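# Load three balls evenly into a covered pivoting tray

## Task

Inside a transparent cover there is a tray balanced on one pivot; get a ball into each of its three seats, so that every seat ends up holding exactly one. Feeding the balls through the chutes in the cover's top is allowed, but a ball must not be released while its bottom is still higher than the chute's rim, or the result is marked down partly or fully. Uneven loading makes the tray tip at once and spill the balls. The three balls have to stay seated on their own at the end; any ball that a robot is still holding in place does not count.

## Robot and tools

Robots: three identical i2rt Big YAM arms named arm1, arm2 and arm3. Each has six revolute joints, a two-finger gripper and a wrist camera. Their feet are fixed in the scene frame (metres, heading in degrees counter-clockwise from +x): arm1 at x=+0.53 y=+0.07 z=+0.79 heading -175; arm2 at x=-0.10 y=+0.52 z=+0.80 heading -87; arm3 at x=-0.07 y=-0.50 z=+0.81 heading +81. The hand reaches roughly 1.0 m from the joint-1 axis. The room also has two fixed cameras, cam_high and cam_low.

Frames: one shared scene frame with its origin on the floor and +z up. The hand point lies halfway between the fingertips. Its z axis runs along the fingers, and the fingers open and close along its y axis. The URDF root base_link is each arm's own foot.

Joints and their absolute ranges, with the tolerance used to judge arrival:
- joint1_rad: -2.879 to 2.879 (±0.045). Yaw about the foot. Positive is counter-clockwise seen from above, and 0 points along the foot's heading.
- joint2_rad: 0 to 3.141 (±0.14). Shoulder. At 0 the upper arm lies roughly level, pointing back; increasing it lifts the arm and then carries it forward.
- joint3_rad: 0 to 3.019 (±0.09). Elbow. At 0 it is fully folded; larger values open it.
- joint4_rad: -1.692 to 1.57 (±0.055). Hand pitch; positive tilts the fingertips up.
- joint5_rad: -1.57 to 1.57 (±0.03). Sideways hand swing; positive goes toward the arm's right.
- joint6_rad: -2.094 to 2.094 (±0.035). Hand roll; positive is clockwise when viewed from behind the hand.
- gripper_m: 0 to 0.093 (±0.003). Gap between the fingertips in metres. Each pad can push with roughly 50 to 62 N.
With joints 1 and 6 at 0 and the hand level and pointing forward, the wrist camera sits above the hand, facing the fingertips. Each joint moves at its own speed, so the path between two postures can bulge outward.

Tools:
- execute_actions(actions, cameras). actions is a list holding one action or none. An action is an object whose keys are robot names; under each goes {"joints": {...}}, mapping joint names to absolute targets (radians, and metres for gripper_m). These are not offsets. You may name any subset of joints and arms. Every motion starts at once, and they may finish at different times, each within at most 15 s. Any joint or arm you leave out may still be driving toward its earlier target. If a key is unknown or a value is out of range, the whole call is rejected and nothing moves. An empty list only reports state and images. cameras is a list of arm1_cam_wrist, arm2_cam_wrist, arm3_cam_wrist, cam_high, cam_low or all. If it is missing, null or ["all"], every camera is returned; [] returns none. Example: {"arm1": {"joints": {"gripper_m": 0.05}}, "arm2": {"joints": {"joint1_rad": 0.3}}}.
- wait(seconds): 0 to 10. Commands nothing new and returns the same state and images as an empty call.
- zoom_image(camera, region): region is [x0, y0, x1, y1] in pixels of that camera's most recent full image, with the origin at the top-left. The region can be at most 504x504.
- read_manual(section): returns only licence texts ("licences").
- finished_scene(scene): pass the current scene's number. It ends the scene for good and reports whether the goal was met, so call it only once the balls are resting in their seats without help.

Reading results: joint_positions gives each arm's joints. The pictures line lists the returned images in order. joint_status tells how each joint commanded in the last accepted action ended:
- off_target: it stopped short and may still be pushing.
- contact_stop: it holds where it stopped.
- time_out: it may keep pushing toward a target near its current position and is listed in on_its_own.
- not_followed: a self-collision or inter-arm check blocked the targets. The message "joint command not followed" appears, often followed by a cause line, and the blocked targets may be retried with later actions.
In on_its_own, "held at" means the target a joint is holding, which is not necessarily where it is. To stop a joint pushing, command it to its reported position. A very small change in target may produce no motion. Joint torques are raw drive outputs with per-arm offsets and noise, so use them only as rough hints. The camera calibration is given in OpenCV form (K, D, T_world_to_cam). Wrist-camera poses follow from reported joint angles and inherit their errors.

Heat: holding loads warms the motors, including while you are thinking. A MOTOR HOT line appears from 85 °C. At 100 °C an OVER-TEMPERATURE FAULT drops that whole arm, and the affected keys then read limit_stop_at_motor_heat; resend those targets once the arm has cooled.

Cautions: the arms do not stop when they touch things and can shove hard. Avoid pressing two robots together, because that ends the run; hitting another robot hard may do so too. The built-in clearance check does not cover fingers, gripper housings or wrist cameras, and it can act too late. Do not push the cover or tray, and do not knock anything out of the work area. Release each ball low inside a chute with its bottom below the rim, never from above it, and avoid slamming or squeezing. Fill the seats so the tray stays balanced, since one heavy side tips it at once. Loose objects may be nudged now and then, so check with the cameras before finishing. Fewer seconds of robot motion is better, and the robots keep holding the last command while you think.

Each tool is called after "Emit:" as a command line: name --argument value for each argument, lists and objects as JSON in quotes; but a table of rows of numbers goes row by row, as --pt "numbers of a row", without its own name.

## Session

Emit:
execute_actions --actions '[]'

Scene clock: 0.00 s.
Joint torques (N m, as the arm reports them, + toward a larger angle): no reading
Motor temperatures (°C, as the motors report them): arm1=[26 24 29 25 26 24] | arm2=[25 27 24 25 24 24] | arm3=[23 27 28 23 26 26]
arm1.joint_positions: joint1_rad=+0.382 joint2_rad=+0.610 joint3_rad=+1.445 joint4_rad=-1.580 joint5_rad=-0.225 joint6_rad=+0.743 gripper_m=+0.094
arm1.joint_status: not commanded
arm1.hand: x=+0.3751 y=-0.0523 z=+1.3082 quat_wxyz=(-0.312, -0.909, +0.079, +0.265) (m; scene frame)
arm2.joint_positions: joint1_rad=-0.190 joint2_rad=+0.565 joint3_rad=+1.471 joint4_rad=-1.400 joint5_rad=+0.264 joint6_rad=+0.810 gripper_m=+0.095
arm2.joint_status: not commanded
arm2.hand: x=-0.1727 y=+0.3443 z=+1.3830 quat_wxyz=(-0.414, -0.828, -0.197, +0.324) (m; scene frame)
arm3.joint_positions: joint1_rad=+0.687 joint2_rad=+0.631 joint3_rad=+1.677 joint4_rad=-1.306 joint5_rad=+0.037 joint6_rad=+0.221 gripper_m=+0.095
arm3.joint_status: not commanded
arm3.hand: x=-0.1640 y=-0.3360 z=+1.4847 quat_wxyz=(-0.262, +0.636, -0.476, -0.549) (m; scene frame)
pictures: arm1_cam_wrist, arm2_cam_wrist, arm3_cam_wrist, cam_high, cam_low
camera_calibration (this result's frames):
arm1_cam_wrist: T_world_to_cam=[[-0.0201986, 0.784298, -0.620055, 0.862146], [0.997302, 0.0595832, 0.0428783, -0.419698], [0.0705743, -0.617516, -0.783386, 1.0871], [0, 0, 0, 1]] pos_world=[0.359259, 0.0201316, 1.4042]
arm2_cam_wrist: T_world_to_cam=[[-0.606445, 0.559926, -0.564541, 0.488548], [0.785115, 0.533989, -0.313767, 0.391994], [0.125772, -0.633512, -0.763442, 1.41522], [0, 0, 0, 1]] pos_world=[-0.189479, 0.413689, 1.47924]
arm3_cam_wrist: T_world_to_cam=[[0.889765, 0.419053, -0.180867, 0.562414], [0.22976, -0.75364, -0.615823, 0.703826], [-0.394371, 0.506381, -0.766844, 1.36539], [0, 0, 0, 1]] pos_world=[-0.123657, -0.396657, 1.58219]
Images, in order (width x height): arm1_cam_wrist 672x504, arm2_cam_wrist 672x504, arm3_cam_wrist 672x504, cam_high 672x504, cam_low 672x504.

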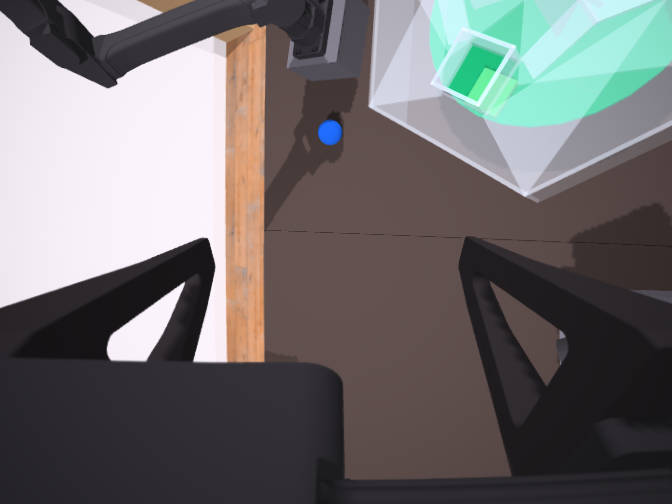

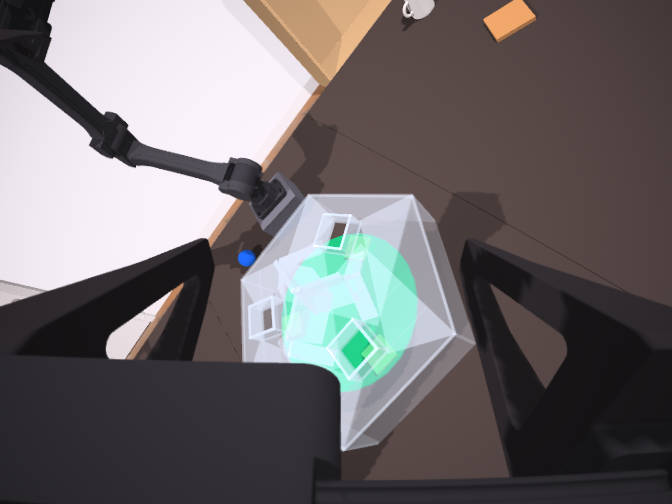

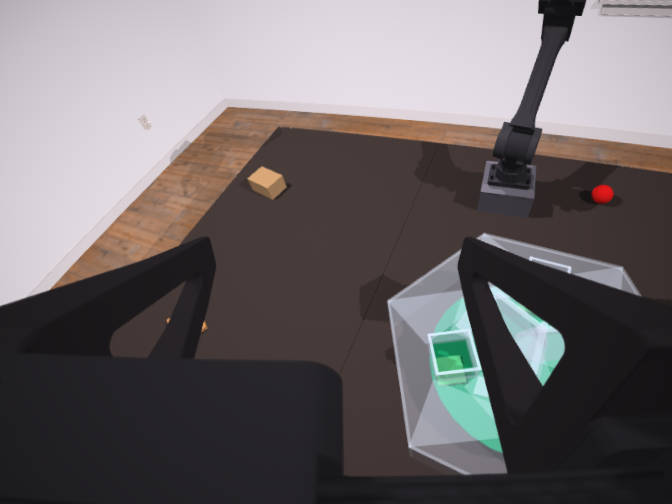

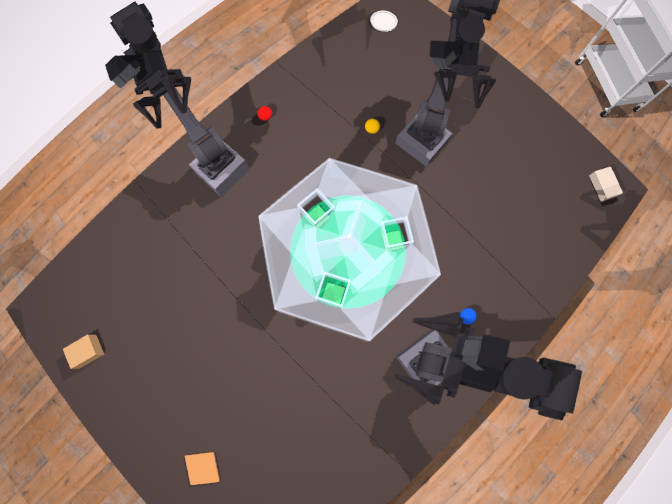

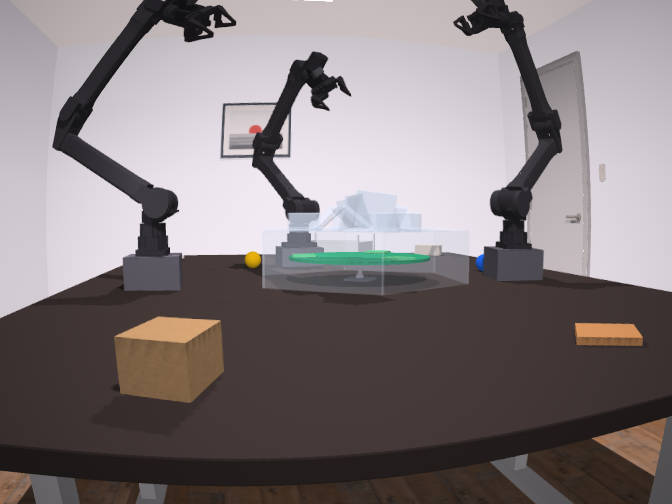

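Emit:
execute_actions --actions '[{"arm1":{"joints":{"joint1_rad":-1.115,"joint2_rad":0.973,"joint5_rad":0,"joint6_rad":0}},"arm2":{"joints":{"joint1_rad":1.728,"joint2_rad":1.0,"joint5_rad":0,"joint6_rad":0}},"arm3":{"joints":{"joint1_rad":-1.409,"joint2_rad":1.067,"joint5_rad":0,"joint6_rad":0}}}]' --cameras '[]'

Emit:
execute_actions --actions '[{"arm1":{"joints":{"joint3_rad":0.495,"joint4_rad":-1.075}},"arm2":{"joints":{"joint2_rad":1.225,"joint3_rad":0.635,"joint4_rad":-0.957}},"arm3":{"joints":{"joint3_rad":0.471,"joint4_rad":-0.965}}}]' --cameras '["arm1_cam_wrist","arm2_cam_wrist","arm3_cam_wrist"]'

Scene clock: 16.80 s.
Joint torques (N m, as the arm reports them, + toward a larger angle): arm1=[ 0.36 -4.77 10.4   1.49  0.18 -0.01] | arm2=[-0.46 -6.21 12.6   1.6   0.04 -0.16] | arm3=[-0.96 -4.26 10.51  1.67 -0.02 -0.23]
Motor temperatures (°C, as the motors report them): arm1=[26 24 31 25 26 24] | arm2=[25 27 26 25 24 24] | arm3=[23 27 30 23 26 26]
arm1.joint_positions: joint1_rad=-1.110 joint2_rad=+0.988 joint3_rad=+1.445 joint4_rad=-1.580 joint5_rad=-0.001 joint6_rad=+0.011 gripper_m=+0.094
arm1.joint_status: all done
arm1.hand: x=+0.3555 y=+0.3376 z=+1.2164 quat_wxyz=(+0.108, -0.849, +0.480, +0.191) (m; scene frame)
arm2.joint_positions: joint1_rad=+1.726 joint2_rad=+1.014 joint3_rad=+1.467 joint4_rad=-1.399 joint5_rad=+0.001 joint6_rad=+0.015 gripper_m=+0.095
arm2.joint_status: all done
arm2.hand: x=+0.2549 y=+0.5972 z=+1.2573 quat_wxyz=(-0.304, +0.095, -0.948, -0.029) (m; scene frame)
arm3.joint_positions: joint1_rad=-1.406 joint2_rad=+1.069 joint3_rad=+1.679 joint4_rad=-1.306 joint5_rad=+0.001 joint6_rad=+0.017 gripper_m=+0.095
arm3.joint_status: all done
arm3.hand: x=+0.3259 y=-0.4985 z=+1.3711 quat_wxyz=(-0.430, -0.007, -0.903, -0.005) (m; scene frame)
pictures: none
No camera images: the call's "cameras" was empty. Leave "cameras" out to get every camera's image.

Scene clock: 18.53 s.
Joint torques (N m, as the arm reports them, + toward a larger angle): arm1=[ 0.3  -1.5   8.33  1.04  0.18 -0.02] | arm2=[-0.46 -7.95  9.24  0.63  0.04 -0.16] | arm3=[-1.95 -3.75  7.48  0.35  0.   -0.16]
Motor temperatures (°C, as the motors report them): arm1=[26 24 31 25 26 24] | arm2=[25 27 26 25 24 24] | arm3=[23 27 30 23 26 26]
arm1.joint_positions: joint1_rad=-1.110 joint2_rad=+0.969 joint3_rad=+0.489 joint4_rad=-1.088 joint5_rad=-0.001 joint6_rad=+0.011 gripper_m=+0.094
arm1.joint_status: all done
arm1.hand: x=+0.4193 y=+0.2382 z=+0.8447 quat_wxyz=(+0.002, -0.870, +0.492, -0.002) (m; scene frame)
arm2.joint_positions: joint1_rad=+1.726 joint2_rad=+1.241 joint3_rad=+0.624 joint4_rad=-0.969 joint5_rad=+0.001 joint6_rad=+0.015 gripper_m=+0.095
arm2.joint_status: all done
arm2.hand: x=+0.1609 y=+0.5728 z=+0.8462 quat_wxyz=(+0.009, +0.098, -0.995, +0.006) (m; scene frame)
arm3.joint_positions: joint1_rad=-1.406 joint2_rad=+1.078 joint3_rad=+0.473 joint4_rad=-0.981 joint5_rad=+0.001 joint6_rad=+0.017 gripper_m=+0.095
arm3.joint_status: all done
arm3.hand: x=+0.1450 y=-0.4979 z=+0.8456 quat_wxyz=(+0.000, -0.007, -1.000, -0.001) (m; scene frame)
pictures: arm1_cam_wrist, arm2_cam_wrist, arm3_cam_wrist
camera_calibration (this result's frames):
arm1_cam_wrist: T_world_to_cam=[[0.861336, 0.508006, -0.00548772, -0.475141], [0.412862, -0.69364, 0.590262, -0.499129], [0.29605, -0.51068, -0.807193, 0.800393], [0, 0, 0, 1]] pos_world=[0.378371, 0.303904, 0.938082]
arm2_cam_wrist: T_world_to_cam=[[0.200494, -0.979616, -0.0124584, 0.544702], [-0.781197, -0.167532, 0.601385, -0.280928], [-0.591214, -0.110841, -0.798862, 0.95414], [0, 0, 0, 1]] pos_world=[0.235431, 0.592293, 0.937959]
arm3_cam_wrist: T_world_to_cam=[[-0.00246549, -0.99997, -0.00731647, -0.484229], [-0.809365, -0.00230157, 0.587302, -0.37541], [-0.587301, 0.00736968, -0.809335, 0.894534], [0, 0, 0, 1]] pos_world=[0.220324, -0.491671, 0.940914]
Images, in order (width x height): arm1_cam_wrist 672x504, arm2_cam_wrist 672x504, arm3_cam_wrist 672x504.

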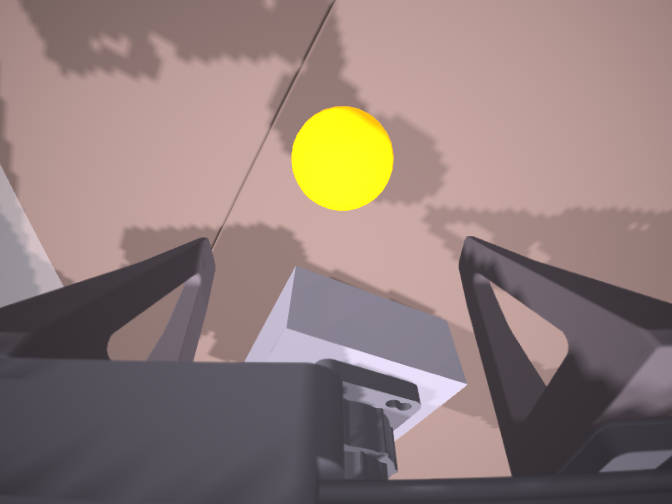

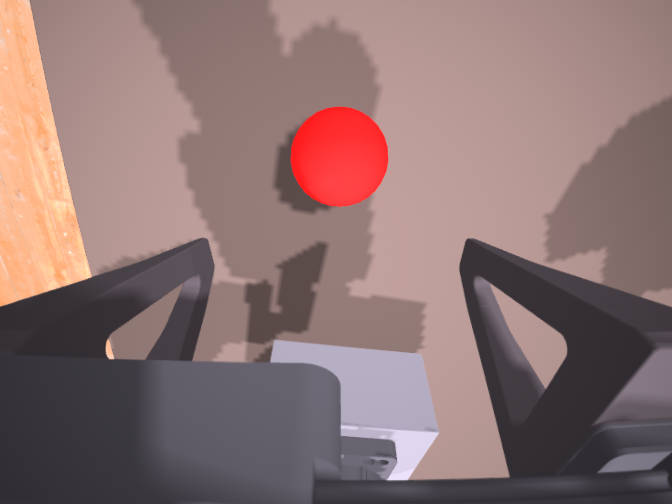

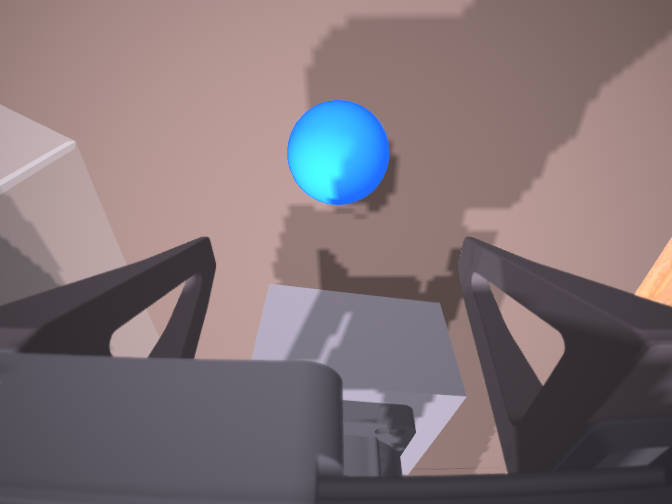

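Emit:
execute_actions --actions '[{"arm1":{"joints":{"joint1_rad":-1.125,"joint2_rad":1.265,"joint3_rad":0.352,"joint4_rad":-0.634}},"arm2":{"joints":{"joint2_rad":1.49,"joint3_rad":0.518,"joint4_rad":-0.564}},"arm3":{"joints":{"joint2_rad":1.41,"joint3_rad":0.366,"joint4_rad":-0.519}}}]' --cameras '["arm1_cam_wrist","arm2_cam_wrist","arm3_cam_wrist"]'

Scene clock: 29.43 s.
Joint torques (N m, as the arm reports them, + toward a larger angle): arm1=[-0.09 -2.65  6.23  1.06  0.17 -0.01] | arm2=[-0.42 -8.32  6.97  0.66  0.04 -0.16] | arm3=[-1.77 -4.48  4.73  0.52 -0.01 -0.16]
Motor temperatures (°C, as the motors report them): arm1=[26 24 31 25 26 24] | arm2=[25 27 26 25 24 24] | arm3=[23 27 30 23 26 26]
arm1.joint_positions: joint1_rad=-1.114 joint2_rad=+1.256 joint3_rad=+0.340 joint4_rad=-0.646 joint5_rad=-0.001 joint6_rad=+0.011 gripper_m=+0.094
arm1.joint_status: all done
arm1.hand: x=+0.4202 y=+0.2394 z=+0.7487 quat_wxyz=(+0.003, -0.869, +0.494, +0.001) (m; scene frame)
arm2.joint_positions: joint1_rad=+1.726 joint2_rad=+1.496 joint3_rad=+0.505 joint4_rad=-0.575 joint5_rad=+0.001 joint6_rad=+0.015 gripper_m=+0.095
arm2.joint_status: all done
arm2.hand: x=+0.1607 y=+0.5718 z=+0.7499 quat_wxyz=(+0.000, +0.099, -0.995, +0.005) (m; scene frame)
arm3.joint_positions: joint1_rad=-1.406 joint2_rad=+1.411 joint3_rad=+0.367 joint4_rad=-0.536 joint5_rad=+0.001 joint6_rad=+0.017 gripper_m=+0.095
arm3.joint_status: all done
arm3.hand: x=+0.1517 y=-0.4977 z=+0.7517 quat_wxyz=(-0.003, -0.007, -1.000, -0.001) (m; scene frame)
pictures: arm1_cam_wrist, arm2_cam_wrist, arm3_cam_wrist
camera_calibration (this result's frames):
arm1_cam_wrist: T_world_to_cam=[[0.863235, 0.504771, -0.00556993, -0.476989], [0.411869, -0.697894, 0.585924, -0.437304], [0.29187, -0.508085, -0.810347, 0.726662], [0, 0, 0, 1]] pos_world=[0.379775, 0.304784, 0.842418]
arm2_cam_wrist: T_world_to_cam=[[0.200904, -0.979529, -0.0126426, 0.542568], [-0.792018, -0.170013, 0.586347, -0.208925], [-0.576494, -0.107786, -0.809961, 0.881189], [0, 0, 0, 1]] pos_world=[0.233523, 0.590921, 0.843091]
arm3_cam_wrist: T_world_to_cam=[[-0.00243456, -0.99997, -0.0073515, -0.484643], [-0.812934, -0.00230209, 0.582351, -0.310504], [-0.582351, 0.00739405, -0.812904, 0.824416], [0, 0, 0, 1]] pos_world=[0.2265, -0.491439, 0.847431]
Images, in order (width x height): arm1_cam_wrist 672x504, arm2_cam_wrist 672x504, arm3_cam_wrist 672x504.

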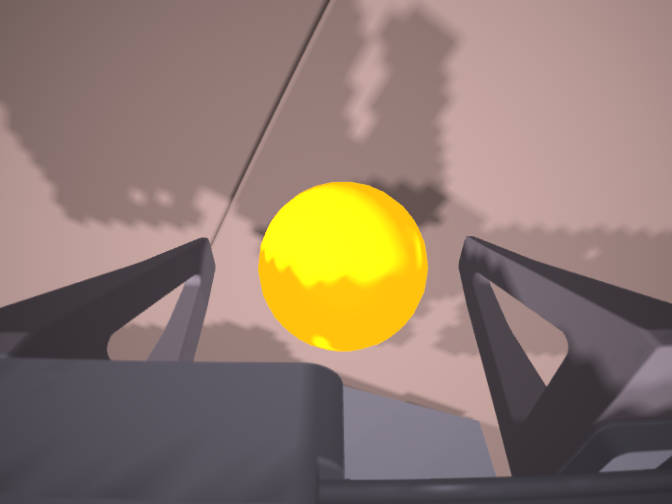

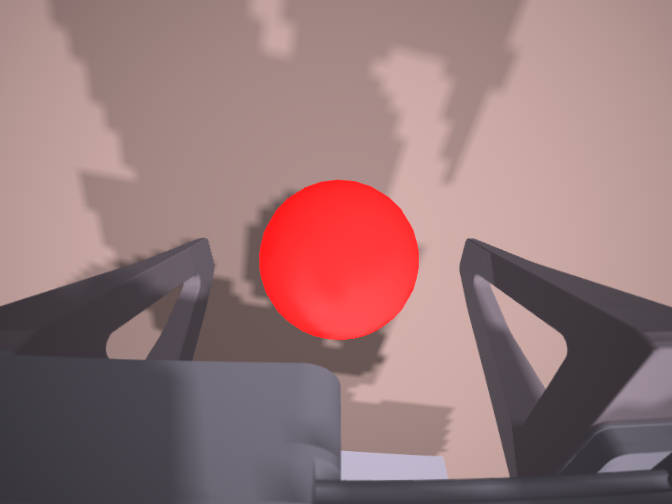

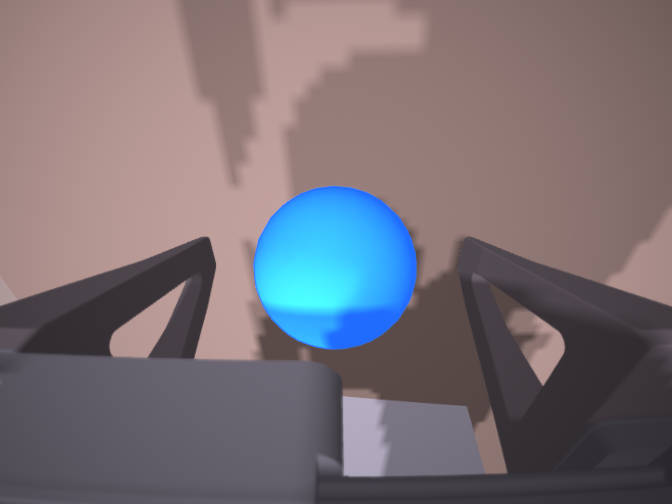

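Emit:
execute_actions --actions '[{"arm2":{"joints":{"joint2_rad":1.515,"joint4_rad":-0.545}},"arm3":{"joints":{"joint2_rad":1.435}}}]' --cameras '[]'

Emit:
execute_actions --actions '[{"arm1":{"joints":{"gripper_m":0.04}},"arm2":{"joints":{"gripper_m":0.04}},"arm3":{"joints":{"gripper_m":0.04}}}]' --cameras '[]'

Emit:
execute_actions --actions '[{"arm1":{"joints":{"joint2_rad":0.993,"joint3_rad":0.92,"joint4_rad":-1.43}},"arm2":{"joints":{"joint2_rad":0.993,"joint3_rad":0.92,"joint4_rad":-1.40}},"arm3":{"joints":{"joint2_rad":0.993,"joint3_rad":0.94,"joint4_rad":-1.377}}}]' --cameras '[]'

Emit:
execute_actions --actions '[{"arm1":{"joints":{"joint1_rad":0.365}},"arm2":{"joints":{"joint1_rad":0.213}},"arm3":{"joints":{"joint1_rad":0.321}}}]' --cameras '[]'

Emit:
execute_actions --actions '[{"arm1":{"joints":{"joint2_rad":1.49,"joint3_rad":1.36}},"arm2":{"joints":{"joint2_rad":1.44,"joint3_rad":1.30}},"arm3":{"joints":{"joint2_rad":1.36,"joint3_rad":1.21}}}]'

Scene clock: 55.57 s.
Joint torques (N m, as the arm reports them, + toward a larger angle): arm1=[-0.12 -2.65  6.23  1.06  0.18 -0.01] | arm2=[-0.5  -7.28  6.93  0.71  0.04 -0.16] | arm3=[-1.11 -4.04  4.44  0.35  0.03 -0.12]
Motor temperatures (°C, as the motors report them): arm1=[26 24 31 25 26 24] | arm2=[25 27 26 25 24 24] | arm3=[23 28 29 23 26 26]
arm1.joint_positions: joint1_rad=-1.114 joint2_rad=+1.256 joint3_rad=+0.340 joint4_rad=-0.646 joint5_rad=-0.001 joint6_rad=+0.011 gripper_m=+0.094
arm1.joint_status: not commanded
arm1.hand: x=+0.4202 y=+0.2394 z=+0.7487 quat_wxyz=(+0.003, -0.869, +0.494, +0.001) (m; scene frame)
arm2.joint_positions: joint1_rad=+1.726 joint2_rad=+1.507 joint3_rad=+0.505 joint4_rad=-0.557 joint5_rad=+0.001 joint6_rad=+0.015 gripper_m=+0.095
arm2.joint_status: all done
arm2.hand: x=+0.1631 y=+0.5723 z=+0.7473 quat_wxyz=(-0.004, +0.099, -0.995, +0.005) (m; scene frame)
arm3.joint_positions: joint1_rad=-1.406 joint2_rad=+1.428 joint3_rad=+0.367 joint4_rad=-0.536 joint5_rad=+0.001 joint6_rad=+0.017 gripper_m=+0.095
arm3.joint_status: all done
arm3.hand: x=+0.1485 y=-0.4977 z=+0.7483 quat_wxyz=(+0.006, -0.007, -1.000, -0.001) (m; scene frame)
pictures: none
No camera images: the call's "cameras" was empty. Leave "cameras" out to get every camera's image.

Scene clock: 56.17 s.
Joint torques (N m, as the arm reports them, + toward a larger angle): arm1=[-0.08 -2.53  6.2   1.04  0.17 -0.01] | arm2=[-0.43 -7.4   6.88  0.67  0.04 -0.16] | arm3=[-1.51 -4.03  4.54  0.35 -0.01 -0.17]
Motor temperatures (°C, as the motors report them): arm1=[26 24 31 25 26 24] | arm2=[25 27 26 25 24 24] | arm3=[23 28 29 23 26 26]
arm1.joint_positions: joint1_rad=-1.115 joint2_rad=+1.256 joint3_rad=+0.340 joint4_rad=-0.646 joint5_rad=-0.001 joint6_rad=+0.010 gripper_m=+0.055
arm1.joint_status: gripper_m off_target (ended at +0.055, target +0.040)
arm1.hand: x=+0.4204 y=+0.2395 z=+0.7487 quat_wxyz=(+0.003, -0.869, +0.494, +0.000) (m; scene frame)
arm2.joint_positions: joint1_rad=+1.726 joint2_rad=+1.508 joint3_rad=+0.505 joint4_rad=-0.556 joint5_rad=+0.001 joint6_rad=+0.014 gripper_m=+0.056
arm2.joint_status: gripper_m off_target (ended at +0.056, target +0.040)
arm2.hand: x=+0.1632 y=+0.5723 z=+0.7471 quat_wxyz=(-0.004, +0.099, -0.995, +0.005) (m; scene frame)
arm3.joint_positions: joint1_rad=-1.406 joint2_rad=+1.428 joint3_rad=+0.367 joint4_rad=-0.535 joint5_rad=+0.000 joint6_rad=+0.016 gripper_m=+0.056
arm3.joint_status: gripper_m off_target (ended at +0.056, target +0.040)
arm3.hand: x=+0.1485 y=-0.4976 z=+0.7482 quat_wxyz=(+0.006, -0.006, -1.000, -0.001) (m; scene frame)
pictures: none
No camera images: the call's "cameras" was empty. Leave "cameras" out to get every camera's image.

Scene clock: 57.63 s.
Joint torques (N m, as the arm reports them, + toward a larger angle): arm1=[-0.08 -3.55 12.59  0.01  0.17  0.  ] | arm2=[-0.41 -4.66 11.86 -0.04  0.04 -0.16] | arm3=[-1.93 -3.4  13.87 -0.65  0.01 -0.16]
Motor temperatures (°C, as the motors report them): arm1=[26 24 31 25 26 24] | arm2=[25 27 26 25 24 24] | arm3=[23 28 30 23 26 26]
arm1.joint_positions: joint1_rad=-1.115 joint2_rad=+0.993 joint3_rad=+0.871 joint4_rad=-1.419 joint5_rad=-0.001 joint6_rad=+0.010 gripper_m=+0.055
arm1.joint_status: all done
arm1.hand: x=+0.3903 y=+0.2862 z=+0.9782 quat_wxyz=(+0.009, -0.869, +0.494, +0.010) (m; scene frame)
arm2.joint_positions: joint1_rad=+1.726 joint2_rad=+0.992 joint3_rad=+0.899 joint4_rad=-1.393 joint5_rad=+0.001 joint6_rad=+0.014 gripper_m=+0.056
arm2.joint_status: all done
arm2.hand: x=+0.1627 y=+0.5748 z=+1.0068 quat_wxyz=(-0.041, +0.099, -0.994, +0.001) (m; scene frame)
arm3.joint_positions: joint1_rad=-1.406 joint2_rad=+0.994 joint3_rad=+0.890 joint4_rad=-1.364 joint5_rad=+0.000 joint6_rad=+0.016 gripper_m=+0.056
arm3.joint_status: all done
arm3.hand: x=+0.2071 y=-0.4981 z=+1.0140 quat_wxyz=(-0.058, -0.007, -0.998, -0.001) (m; scene frame)
pictures: none
No camera images: the call's "cameras" was empty. Leave "cameras" out to get every camera's image.

Scene clock: 59.50 s.
Joint torques (N m, as the arm reports them, + toward a larger angle): arm1=[ 0.96 -3.72 12.64  0.    0.15  0.01] | arm2=[-0.8  -4.76 11.99 -0.03  0.07 -0.15] | arm3=[-1.02 -3.78 13.96 -0.68  0.06 -0.13]
Motor temperatures (°C, as the motors report them): arm1=[26 24 31 25 26 24] | arm2=[25 27 26 25 24 24] | arm3=[23 28 31 23 26 26]
arm1.joint_positions: joint1_rad=+0.361 joint2_rad=+0.993 joint3_rad=+0.871 joint4_rad=-1.419 joint5_rad=+0.000 joint6_rad=+0.009 gripper_m=+0.055
arm1.joint_status: all done
arm1.hand: x=+0.2918 y=-0.0472 z=+0.9777 quat_wxyz=(-0.005, -0.976, -0.220, +0.011) (m; scene frame)
arm2.joint_positions: joint1_rad=+0.216 joint2_rad=+0.993 joint3_rad=+0.899 joint4_rad=-1.393 joint5_rad=+0.000 joint6_rad=+0.013 gripper_m=+0.056
arm2.joint_status: all done
arm2.hand: x=-0.0310 y=+0.2551 z=+1.0102 quat_wxyz=(-0.036, -0.609, -0.792, +0.030) (m; scene frame)
arm3.joint_positions: joint1_rad=+0.318 joint2_rad=+0.994 joint3_rad=+0.890 joint4_rad=-1.364 joint5_rad=-0.001 joint6_rad=+0.015 gripper_m=+0.056
arm3.joint_status: all done
arm3.hand: x=-0.1134 y=-0.2243 z=+1.0102 quat_wxyz=(-0.038, +0.755, -0.654, -0.035) (m; scene frame)
pictures: none
No camera images: the call's "cameras" was empty. Leave "cameras" out to get every camera's image.

Scene clock: 60.77 s.
Joint torques (N m, as the arm reports them, + toward a larger angle): arm1=[  1.03 -12.54  12.97   0.18   0.14   0.01] | arm2=[ -0.81 -12.6   15.02   0.06   0.08  -0.15] | arm3=[ -0.87 -10.29  13.9   -0.46   0.06  -0.17]
Motor temperatures (°C, as the motors report them): arm1=[26 24 32 25 26 24] | arm2=[25 27 27 25 24 24] | arm3=[23 28 31 23 26 26]
arm1.joint_positions: joint1_rad=+0.361 joint2_rad=+1.491 joint3_rad=+1.303 joint4_rad=-1.427 joint5_rad=+0.000 joint6_rad=+0.009 gripper_m=+0.055
arm1.joint_status: all done
arm1.hand: x=+0.1430 y=-0.1194 z=+0.9805 quat_wxyz=(+0.004, -0.975, -0.220, -0.025) (m; scene frame)
arm2.joint_positions: joint1_rad=+0.216 joint2_rad=+1.456 joint3_rad=+1.239 joint4_rad=-1.401 joint5_rad=+0.000 joint6_rad=+0.013 gripper_m=+0.056
arm2.joint_status: all done
arm2.hand: x=+0.0052 y=+0.1255 z=+0.9939 quat_wxyz=(+0.017, -0.610, -0.793, -0.009) (m; scene frame)
arm3.joint_positions: joint1_rad=+0.318 joint2_rad=+1.382 joint3_rad=+1.154 joint4_rad=-1.372 joint5_rad=-0.001 joint6_rad=+0.015 gripper_m=+0.056
arm3.joint_status: all done
arm3.hand: x=-0.1296 y=-0.1206 z=+0.9925 quat_wxyz=(+0.004, +0.755, -0.655, +0.015) (m; scene frame)
pictures: arm1_cam_wrist, arm2_cam_wrist, arm3_cam_wrist, cam_high, cam_low
camera_calibration (this result's frames):
arm1_cam_wrist: T_world_to_cam=[[-0.42084, 0.907029, -0.0138847, 0.184542], [0.701145, 0.33495, 0.629447, -0.670021], [0.575577, 0.255161, -0.776919, 0.830928], [0, 0, 0, 1]] pos_world=[0.0691808, -0.154982, 1.06987]
arm2_cam_wrist: T_world_to_cam=[[-0.965241, -0.26074, -0.018014, 0.0609128], [-0.216123, 0.757514, 0.616006, -0.699884], [-0.146972, 0.598487, -0.787536, 0.827904], [0, 0, 0, 1]] pos_world=[0.0292125, 0.0505647, 1.08423]
arm3_cam_wrist: T_world_to_cam=[[0.988395, 0.151727, 0.00731119, 0.146276], [0.115827, -0.783921, 0.609961, -0.679929], [0.098279, -0.602036, -0.792398, 0.847908], [0, 0, 0, 1]] pos_world=[-0.149156, -0.0447331, 1.08554]
Images, in order (width x height): arm1_cam_wrist 672x504, arm2_cam_wrist 672x504, arm3_cam_wrist 672x504, cam_high 672x504, cam_low 672x504.

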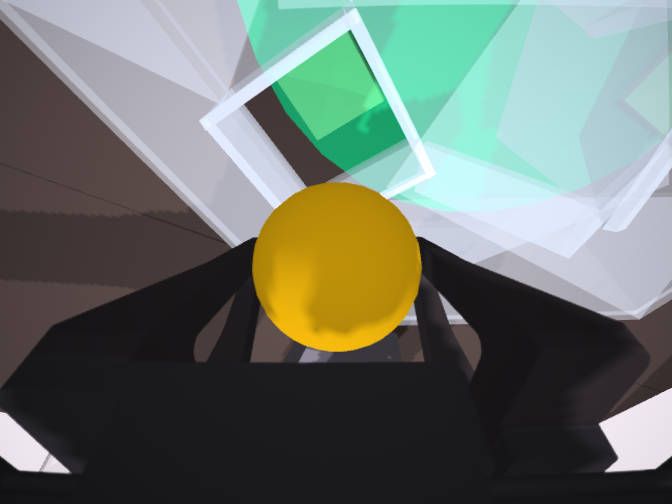

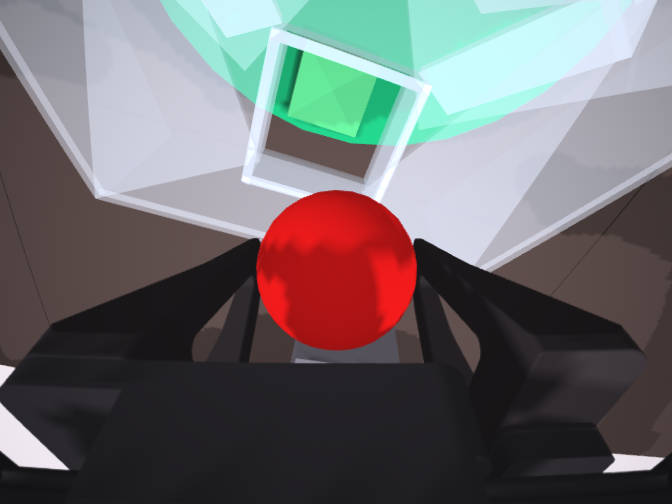

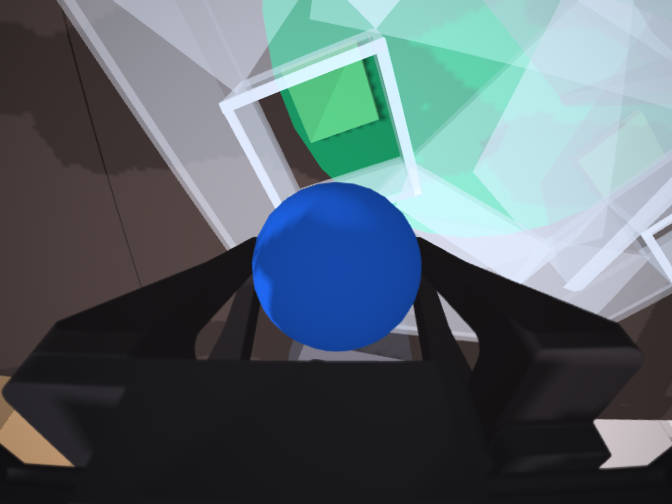

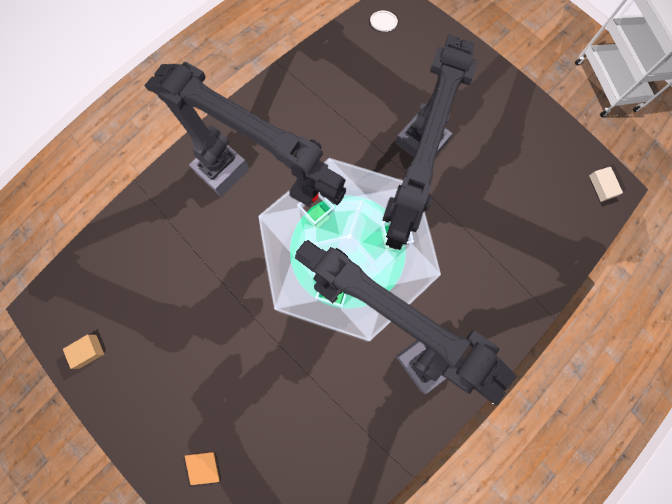

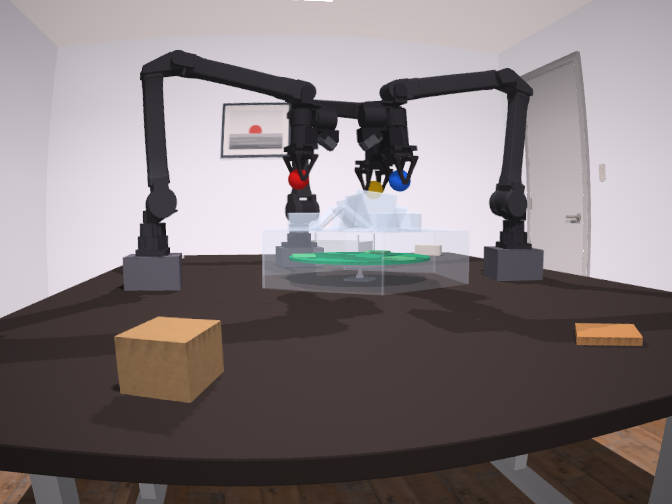

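Emit:
execute_actions --actions '[{"arm1":{"joints":{"joint1_rad":0.385,"joint2_rad":1.543,"joint3_rad":1.174,"joint4_rad":-1.167,"joint6_rad":0.27}},"arm2":{"joints":{"joint1_rad":0.225,"joint2_rad":1.509,"joint3_rad":1.08,"joint4_rad":-1.096,"joint6_rad":-0.5}},"arm3":{"joints":{"joint1_rad":0.338,"joint2_rad":1.456,"joint3_rad":0.967,"joint4_rad":-1.069,"joint6_rad":0.46}}}]' --cameras '["arm1_cam_wrist","arm2_cam_wrist","arm3_cam_wrist","cam_low"]'

Scene clock: 75.33 s.
Joint torques (N m, as the arm reports them, + toward a larger angle): arm1=[  1.3  -12.24   9.11   1.05   0.17   0.21] | arm2=[ -0.07 -12.72  10.44   0.72  -0.1   -0.17] | arm3=[ -0.8  -10.04   7.14   0.03  -0.07   0.27]
Motor temperatures (°C, as the motors report them): arm1=[26 24 34 25 26 24] | arm2=[25 27 29 25 24 24] | arm3=[23 28 34 23 26 26]
arm1.joint_positions: joint1_rad=+0.378 joint2_rad=+1.538 joint3_rad=+1.163 joint4_rad=-1.179 joint5_rad=+0.000 joint6_rad=+0.259 gripper_m=+0.055
arm1.joint_status: all done
arm1.hand: x=+0.1353 y=-0.1318 z=+0.9092 quat_wxyz=(-0.004, -0.994, -0.105, +0.004) (m; scene frame)
arm2.joint_positions: joint1_rad=+0.218 joint2_rad=+1.522 joint3_rad=+1.065 joint4_rad=-1.108 joint5_rad=+0.003 joint6_rad=-0.485 gripper_m=+0.056
arm2.joint_status: all done
arm2.hand: x=+0.0074 y=+0.1169 z=+0.9051 quat_wxyz=(-0.002, -0.394, -0.919, +0.009) (m; scene frame)
arm3.joint_positions: joint1_rad=+0.331 joint2_rad=+1.469 joint3_rad=+0.979 joint4_rad=-1.074 joint5_rad=+0.003 joint6_rad=+0.437 gripper_m=+0.056
arm3.joint_status: all done
arm3.hand: x=-0.1337 y=-0.1142 z=+0.8978 quat_wxyz=(-0.009, +0.606, -0.795, +0.001) (m; scene frame)
pictures: arm1_cam_wrist, arm2_cam_wrist, arm3_cam_wrist, cam_low
camera_calibration (this result's frames):
arm1_cam_wrist: T_world_to_cam=[[-0.200561, 0.979529, -0.0172697, 0.174362], [0.794169, 0.172879, 0.582587, -0.607], [0.573647, 0.103129, -0.812585, 0.795822], [0, 0, 0, 1]] pos_world=[0.0605096, -0.147928, 1.00331]
arm2_cam_wrist: T_world_to_cam=[[-0.721357, -0.692506, -0.0088895, 0.0996094], [-0.568891, 0.585174, 0.577871, -0.580919], [-0.394978, 0.421909, -0.816079, 0.81179], [0, 0, 0, 1]] pos_world=[0.0620132, 0.0664174, 0.999067]
arm3_cam_wrist: T_world_to_cam=[[0.967191, -0.253955, 0.00701858, 0.10117], [-0.211437, -0.789331, 0.576412, -0.630851], [-0.140843, -0.558985, -0.817129, 0.772329], [0, 0, 0, 1]] pos_world=[-0.122459, -0.0405379, 0.994012]
Images, in order (width x height): arm1_cam_wrist 672x504, arm2_cam_wrist 672x504, arm3_cam_wrist 672x504, cam_low 672x504.

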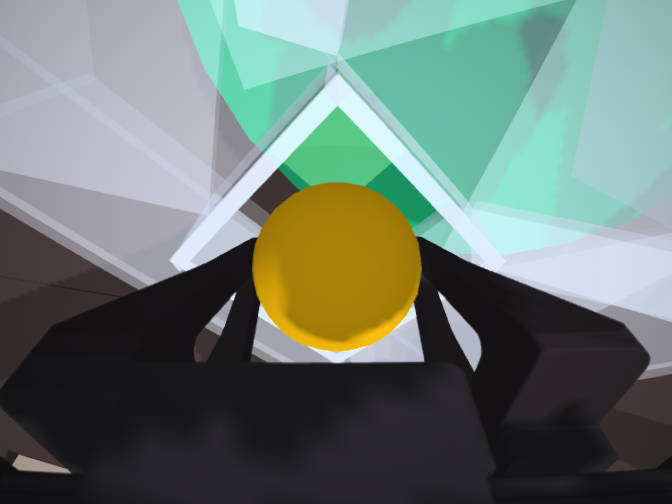

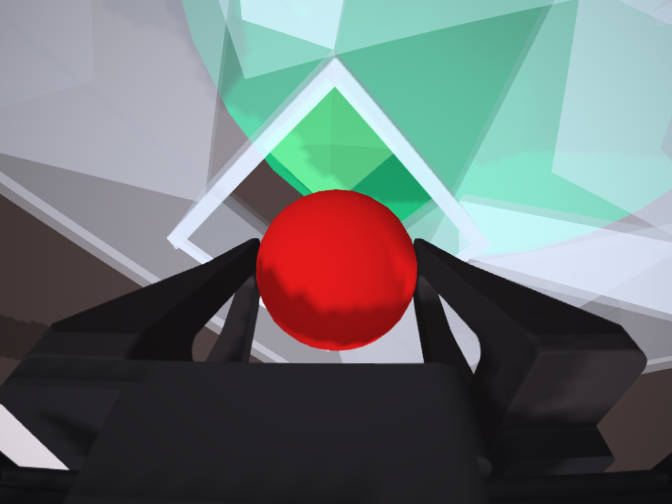

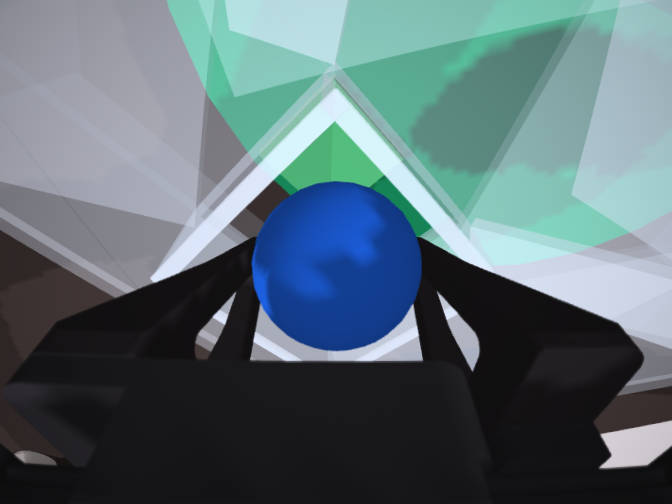

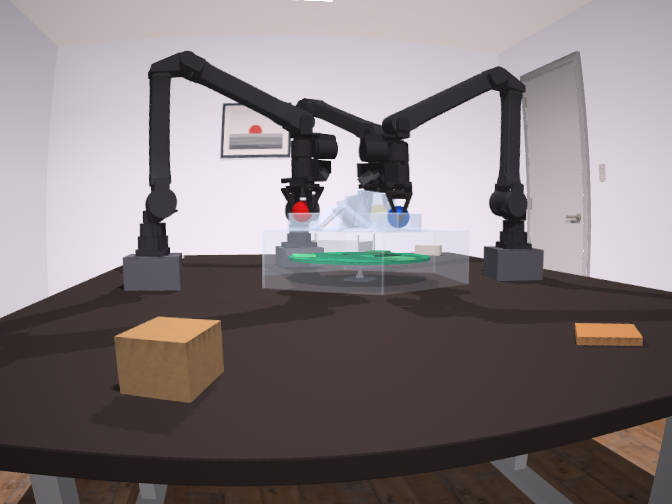

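Emit:
execute_actions --actions '[{"arm2":{"joints":{"joint1_rad":0.238}},"arm3":{"joints":{"joint1_rad":0.352,"joint2_rad":1.435,"joint4_rad":-1.115}}}]' --cameras '["arm2_cam_wrist","arm3_cam_wrist"]'

Scene clock: 79.57 s.
Joint torques (N m, as the arm reports them, + toward a larger angle): arm1=[  1.23 -12.15   9.13   1.04   0.17   0.22] | arm2=[  0.17 -12.58  10.49   0.7   -0.1   -0.16] | arm3=[  0.42 -10.15   7.33  -1.6   -0.13   0.28]
Motor temperatures (°C, as the motors report them): arm1=[26 24 33 25 26 24] | arm2=[25 27 28 25 24 24] | arm3=[23 28 33 23 26 26]
arm1.joint_positions: joint1_rad=+0.378 joint2_rad=+1.538 joint3_rad=+1.163 joint4_rad=-1.179 joint5_rad=+0.000 joint6_rad=+0.259 gripper_m=+0.055
arm1.joint_status: not commanded
arm1.hand: x=+0.1353 y=-0.1318 z=+0.9092 quat_wxyz=(-0.004, -0.994, -0.105, +0.004) (m; scene frame)
arm2.joint_positions: joint1_rad=+0.232 joint2_rad=+1.522 joint3_rad=+1.065 joint4_rad=-1.108 joint5_rad=+0.003 joint6_rad=-0.486 gripper_m=+0.056
arm2.joint_status: all done
arm2.hand: x=+0.0130 y=+0.1185 z=+0.9051 quat_wxyz=(-0.002, -0.388, -0.922, +0.009) (m; scene frame)
arm3.joint_positions: joint1_rad=+0.339 joint2_rad=+1.461 joint3_rad=+0.978 joint4_rad=-1.085 joint5_rad=+0.005 joint6_rad=+0.441 gripper_m=+0.056
arm3.joint_status: all done
arm3.hand: x=-0.1360 y=-0.1173 z=+0.9006 quat_wxyz=(-0.009, +0.608, -0.794, +0.003) (m; scene frame)
pictures: arm2_cam_wrist, arm3_cam_wrist
camera_calibration (this result's frames):
arm2_cam_wrist: T_world_to_cam=[[-0.711245, -0.702889, -0.00880024, 0.105811], [-0.577222, 0.576848, 0.57798, -0.577645], [-0.401179, 0.416165, -0.816004, 0.814003], [0, 0, 0, 1]] pos_world=[0.068389, 0.0688278, 0.999028]
arm3_cam_wrist: T_world_to_cam=[[0.968312, -0.24955, 0.00986867, 0.10071], [-0.209207, -0.788925, 0.57778, -0.63627], [-0.136399, -0.561535, -0.816133, 0.771948], [0, 0, 0, 1]] pos_world=[-0.125338, -0.0433617, 0.996642]
Images, in order (width x height): arm2_cam_wrist 672x504, arm3_cam_wrist 672x504.

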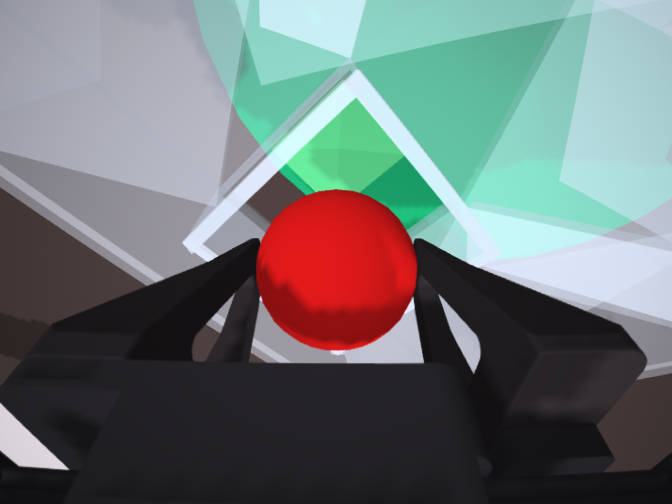

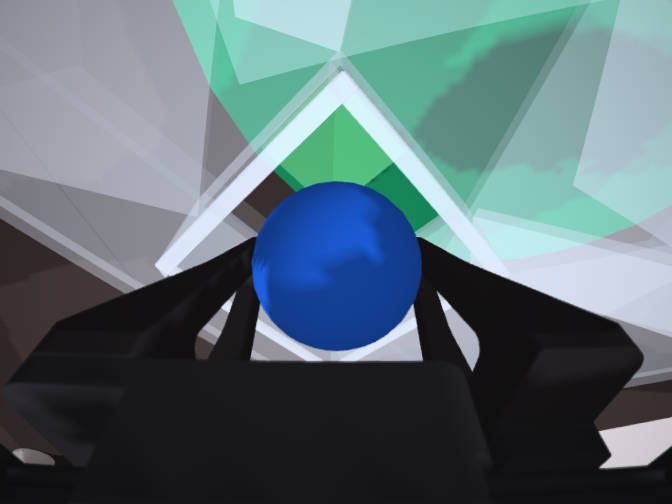

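Emit:
execute_actions --actions '[{"arm3":{"joints":{"joint1_rad":0.342,"joint2_rad":1.42,"joint4_rad":-1.10}}}]' --cameras '["arm3_cam_wrist"]'

Scene clock: 82.43 s.
Joint torques (N m, as the arm reports them, + toward a larger angle): arm1=[  1.22 -12.17   9.13   1.06   0.17   0.21] | arm2=[ -0.18 -12.67  10.48   0.71  -0.1   -0.17] | arm3=[ -1.5  -11.46   7.55  -0.93  -0.1    0.22]
Motor temperatures (°C, as the motors report them): arm1=[26 24 33 25 26 24] | arm2=[25 27 28 25 24 24] | arm3=[23 28 33 23 26 26]
arm1.joint_positions: joint1_rad=+0.378 joint2_rad=+1.538 joint3_rad=+1.163 joint4_rad=-1.179 joint5_rad=+0.000 joint6_rad=+0.259 gripper_m=+0.055
arm1.joint_status: not commanded
arm1.hand: x=+0.1353 y=-0.1318 z=+0.9092 quat_wxyz=(-0.004, -0.994, -0.105, +0.004) (m; scene frame)
arm2.joint_positions: joint1_rad=+0.232 joint2_rad=+1.522 joint3_rad=+1.065 joint4_rad=-1.108 joint5_rad=+0.003 joint6_rad=-0.486 gripper_m=+0.056
arm2.joint_status: not commanded
arm2.hand: x=+0.0130 y=+0.1185 z=+0.9051 quat_wxyz=(-0.002, -0.388, -0.922, +0.009) (m; scene frame)
arm3.joint_positions: joint1_rad=+0.339 joint2_rad=+1.455 joint3_rad=+0.977 joint4_rad=-1.085 joint5_rad=+0.003 joint6_rad=+0.441 gripper_m=+0.056
arm3.joint_status: all done
arm3.hand: x=-0.1362 y=-0.1176 z=+0.9023 quat_wxyz=(-0.010, +0.608, -0.794, +0.001) (m; scene frame)
pictures: arm3_cam_wrist
camera_calibration (this result's frames):
arm3_cam_wrist: T_world_to_cam=[[0.96825, -0.249886, 0.00691519, 0.103401], [-0.208335, -0.791344, 0.574779, -0.634978], [-0.138157, -0.557971, -0.818279, 0.775256], [0, 0, 0, 1]] pos_world=[-0.125299, -0.0440775, 0.998633]
Images, in order (width x height): arm3_cam_wrist 672x504.

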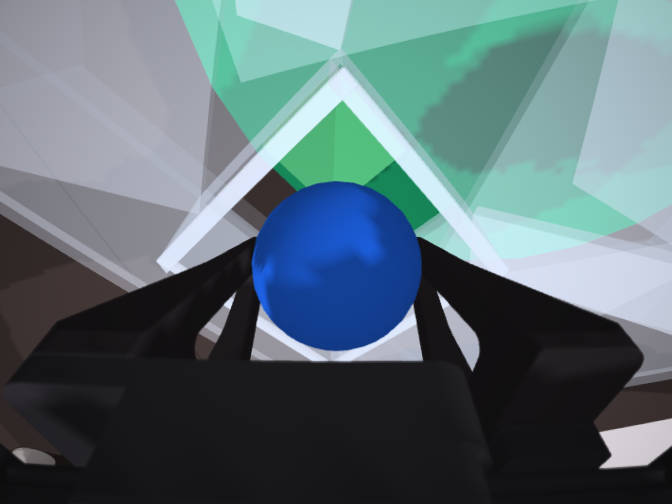

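Emit:
execute_actions --actions '[{"arm1":{"joints":{"gripper_m":0.066}},"arm2":{"joints":{"gripper_m":0.066}},"arm3":{"joints":{"gripper_m":0.066}}}]' --cameras '[]'

Emit:
wait --seconds 2

Scene clock: 86.07 s.
Joint torques (N m, as the arm reports them, + toward a larger angle): arm1=[  1.29 -12.34   9.13   1.05   0.17   0.22] | arm2=[ -0.15 -12.99  10.53   0.66  -0.1   -0.16] | arm3=[ -0.97 -10.99   7.49  -1.1   -0.47   0.27]
Motor temperatures (°C, as the motors report them): arm1=[26 24 33 25 26 24] | arm2=[25 27 28 25 24 24] | arm3=[23 28 33 23 26 26]
arm1.joint_positions: joint1_rad=+0.378 joint2_rad=+1.538 joint3_rad=+1.163 joint4_rad=-1.179 joint5_rad=+0.000 joint6_rad=+0.260 gripper_m=+0.066
arm1.joint_status: all done
arm1.hand: x=+0.1353 y=-0.1318 z=+0.9092 quat_wxyz=(-0.004, -0.995, -0.105, +0.004) (m; scene frame)
arm2.joint_positions: joint1_rad=+0.232 joint2_rad=+1.522 joint3_rad=+1.065 joint4_rad=-1.107 joint5_rad=+0.003 joint6_rad=-0.486 gripper_m=+0.066
arm2.joint_status: all done
arm2.hand: x=+0.0131 y=+0.1184 z=+0.9051 quat_wxyz=(-0.002, -0.388, -0.922, +0.009) (m; scene frame)
arm3.joint_positions: joint1_rad=+0.339 joint2_rad=+1.454 joint3_rad=+0.977 joint4_rad=-1.075 joint5_rad=+0.015 joint6_rad=+0.441 gripper_m=+0.065
arm3.joint_status: all done
arm3.hand: x=-0.1347 y=-0.1149 z=+0.9026 quat_wxyz=(-0.017, +0.608, -0.794, -0.001) (m; scene frame)
pictures: none
No camera images: the call's "cameras" was empty. Leave "cameras" out to get every camera's image.

Scene clock: 88.07 s.
Joint torques (N m, as the arm reports them, + toward a larger angle): arm1=[  1.18 -12.12   9.15   1.03   0.17   0.22] | arm2=[ -0.16 -12.63  10.5    0.69  -0.1   -0.16] | arm3=[ -1.28 -12.06   7.21  -1.05  -0.52   0.24]
Motor temperatures (°C, as the motors report them): arm1=[26 24 33 25 26 24] | arm2=[25 27 28 25 24 24] | arm3=[23 28 32 23 26 26]
arm1.joint_positions: joint1_rad=+0.378 joint2_rad=+1.538 joint3_rad=+1.163 joint4_rad=-1.179 joint5_rad=+0.000 joint6_rad=+0.260 gripper_m=+0.066
arm1.joint_status: all done
arm1.hand: x=+0.1353 y=-0.1318 z=+0.9092 quat_wxyz=(-0.004, -0.995, -0.105, +0.004) (m; scene frame)
arm2.joint_positions: joint1_rad=+0.232 joint2_rad=+1.522 joint3_rad=+1.065 joint4_rad=-1.107 joint5_rad=+0.003 joint6_rad=-0.486 gripper_m=+0.066
arm2.joint_status: all done
arm2.hand: x=+0.0131 y=+0.1184 z=+0.9051 quat_wxyz=(-0.002, -0.388, -0.922, +0.009) (m; scene frame)
arm3.joint_positions: joint1_rad=+0.339 joint2_rad=+1.454 joint3_rad=+0.977 joint4_rad=-1.075 joint5_rad=+0.015 joint6_rad=+0.441 gripper_m=+0.065
arm3.joint_status: all done
arm3.hand: x=-0.1347 y=-0.1149 z=+0.9026 quat_wxyz=(-0.017, +0.608, -0.794, -0.001) (m; scene frame)
wait: 2.00 s; at rest by 0.27 s
pictures: arm1_cam_wrist, arm2_cam_wrist, arm3_cam_wrist, cam_high, cam_low
camera_calibration (this result's frames):
arm1_cam_wrist: T_world_to_cam=[[-0.200187, 0.979605, -0.0172728, 0.174324], [0.794233, 0.172578, 0.58259, -0.60705], [0.573689, 0.102908, -0.812583, 0.795786], [0, 0, 0, 1]] pos_world=[0.0605032, -0.147899, 1.00331]
arm2_cam_wrist: T_world_to_cam=[[-0.711243, -0.702894, -0.00862049, 0.105605], [-0.577286, 0.577058, 0.577706, -0.577355], [-0.401091, 0.415866, -0.816199, 0.814263], [0, 0, 0, 1]] pos_world=[0.0684056, 0.0687724, 0.999053]
arm3_cam_wrist: T_world_to_cam=[[0.968156, -0.25001, 0.0130173, 0.09707], [-0.213709, -0.798263, 0.563121, -0.623738], [-0.130394, -0.54797, -0.826272, 0.78666], [0, 0, 0, 1]] pos_world=[-0.124701, -0.0425725, 0.999971]
Images, in order (width x height): arm1_cam_wrist 672x504, arm2_cam_wrist 672x504, arm3_cam_wrist 672x504, cam_high 672x504, cam_low 672x504.

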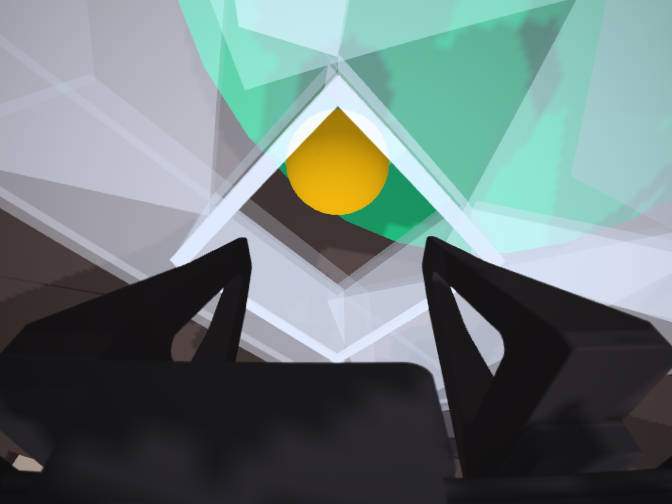

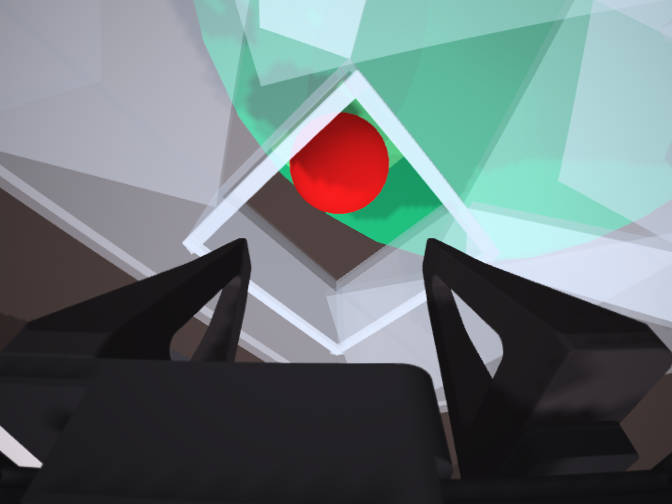

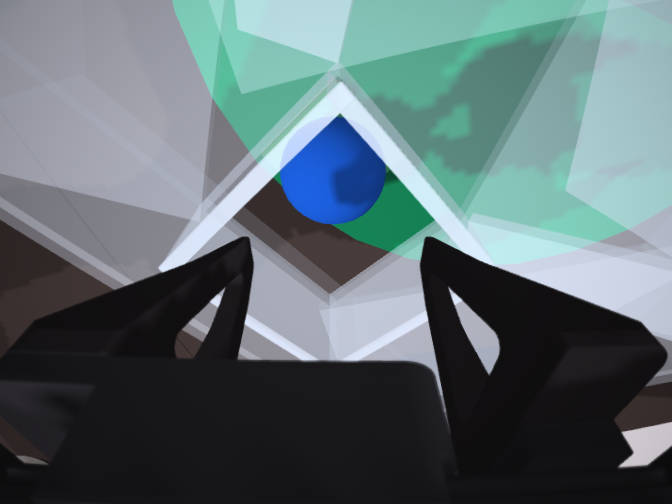

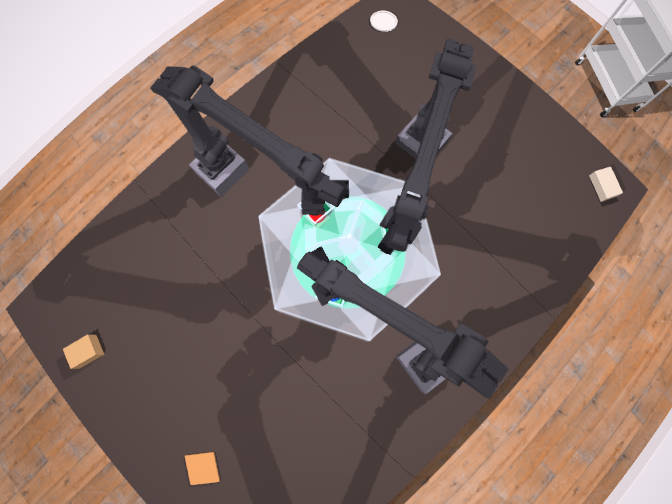

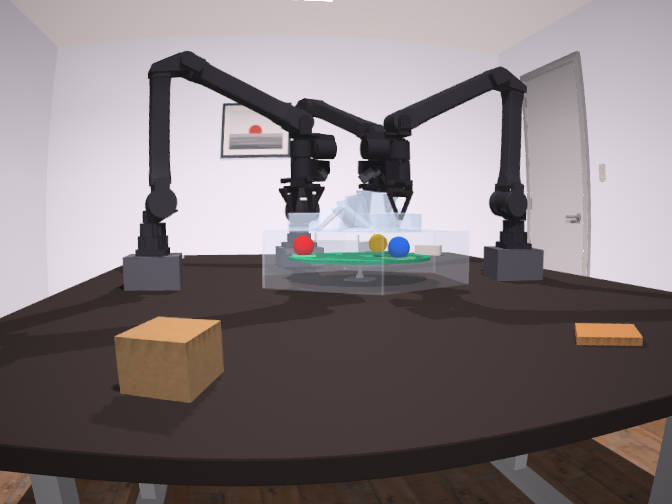

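Emit:
finished_scene --scene 2

The scene is finished: the task was done.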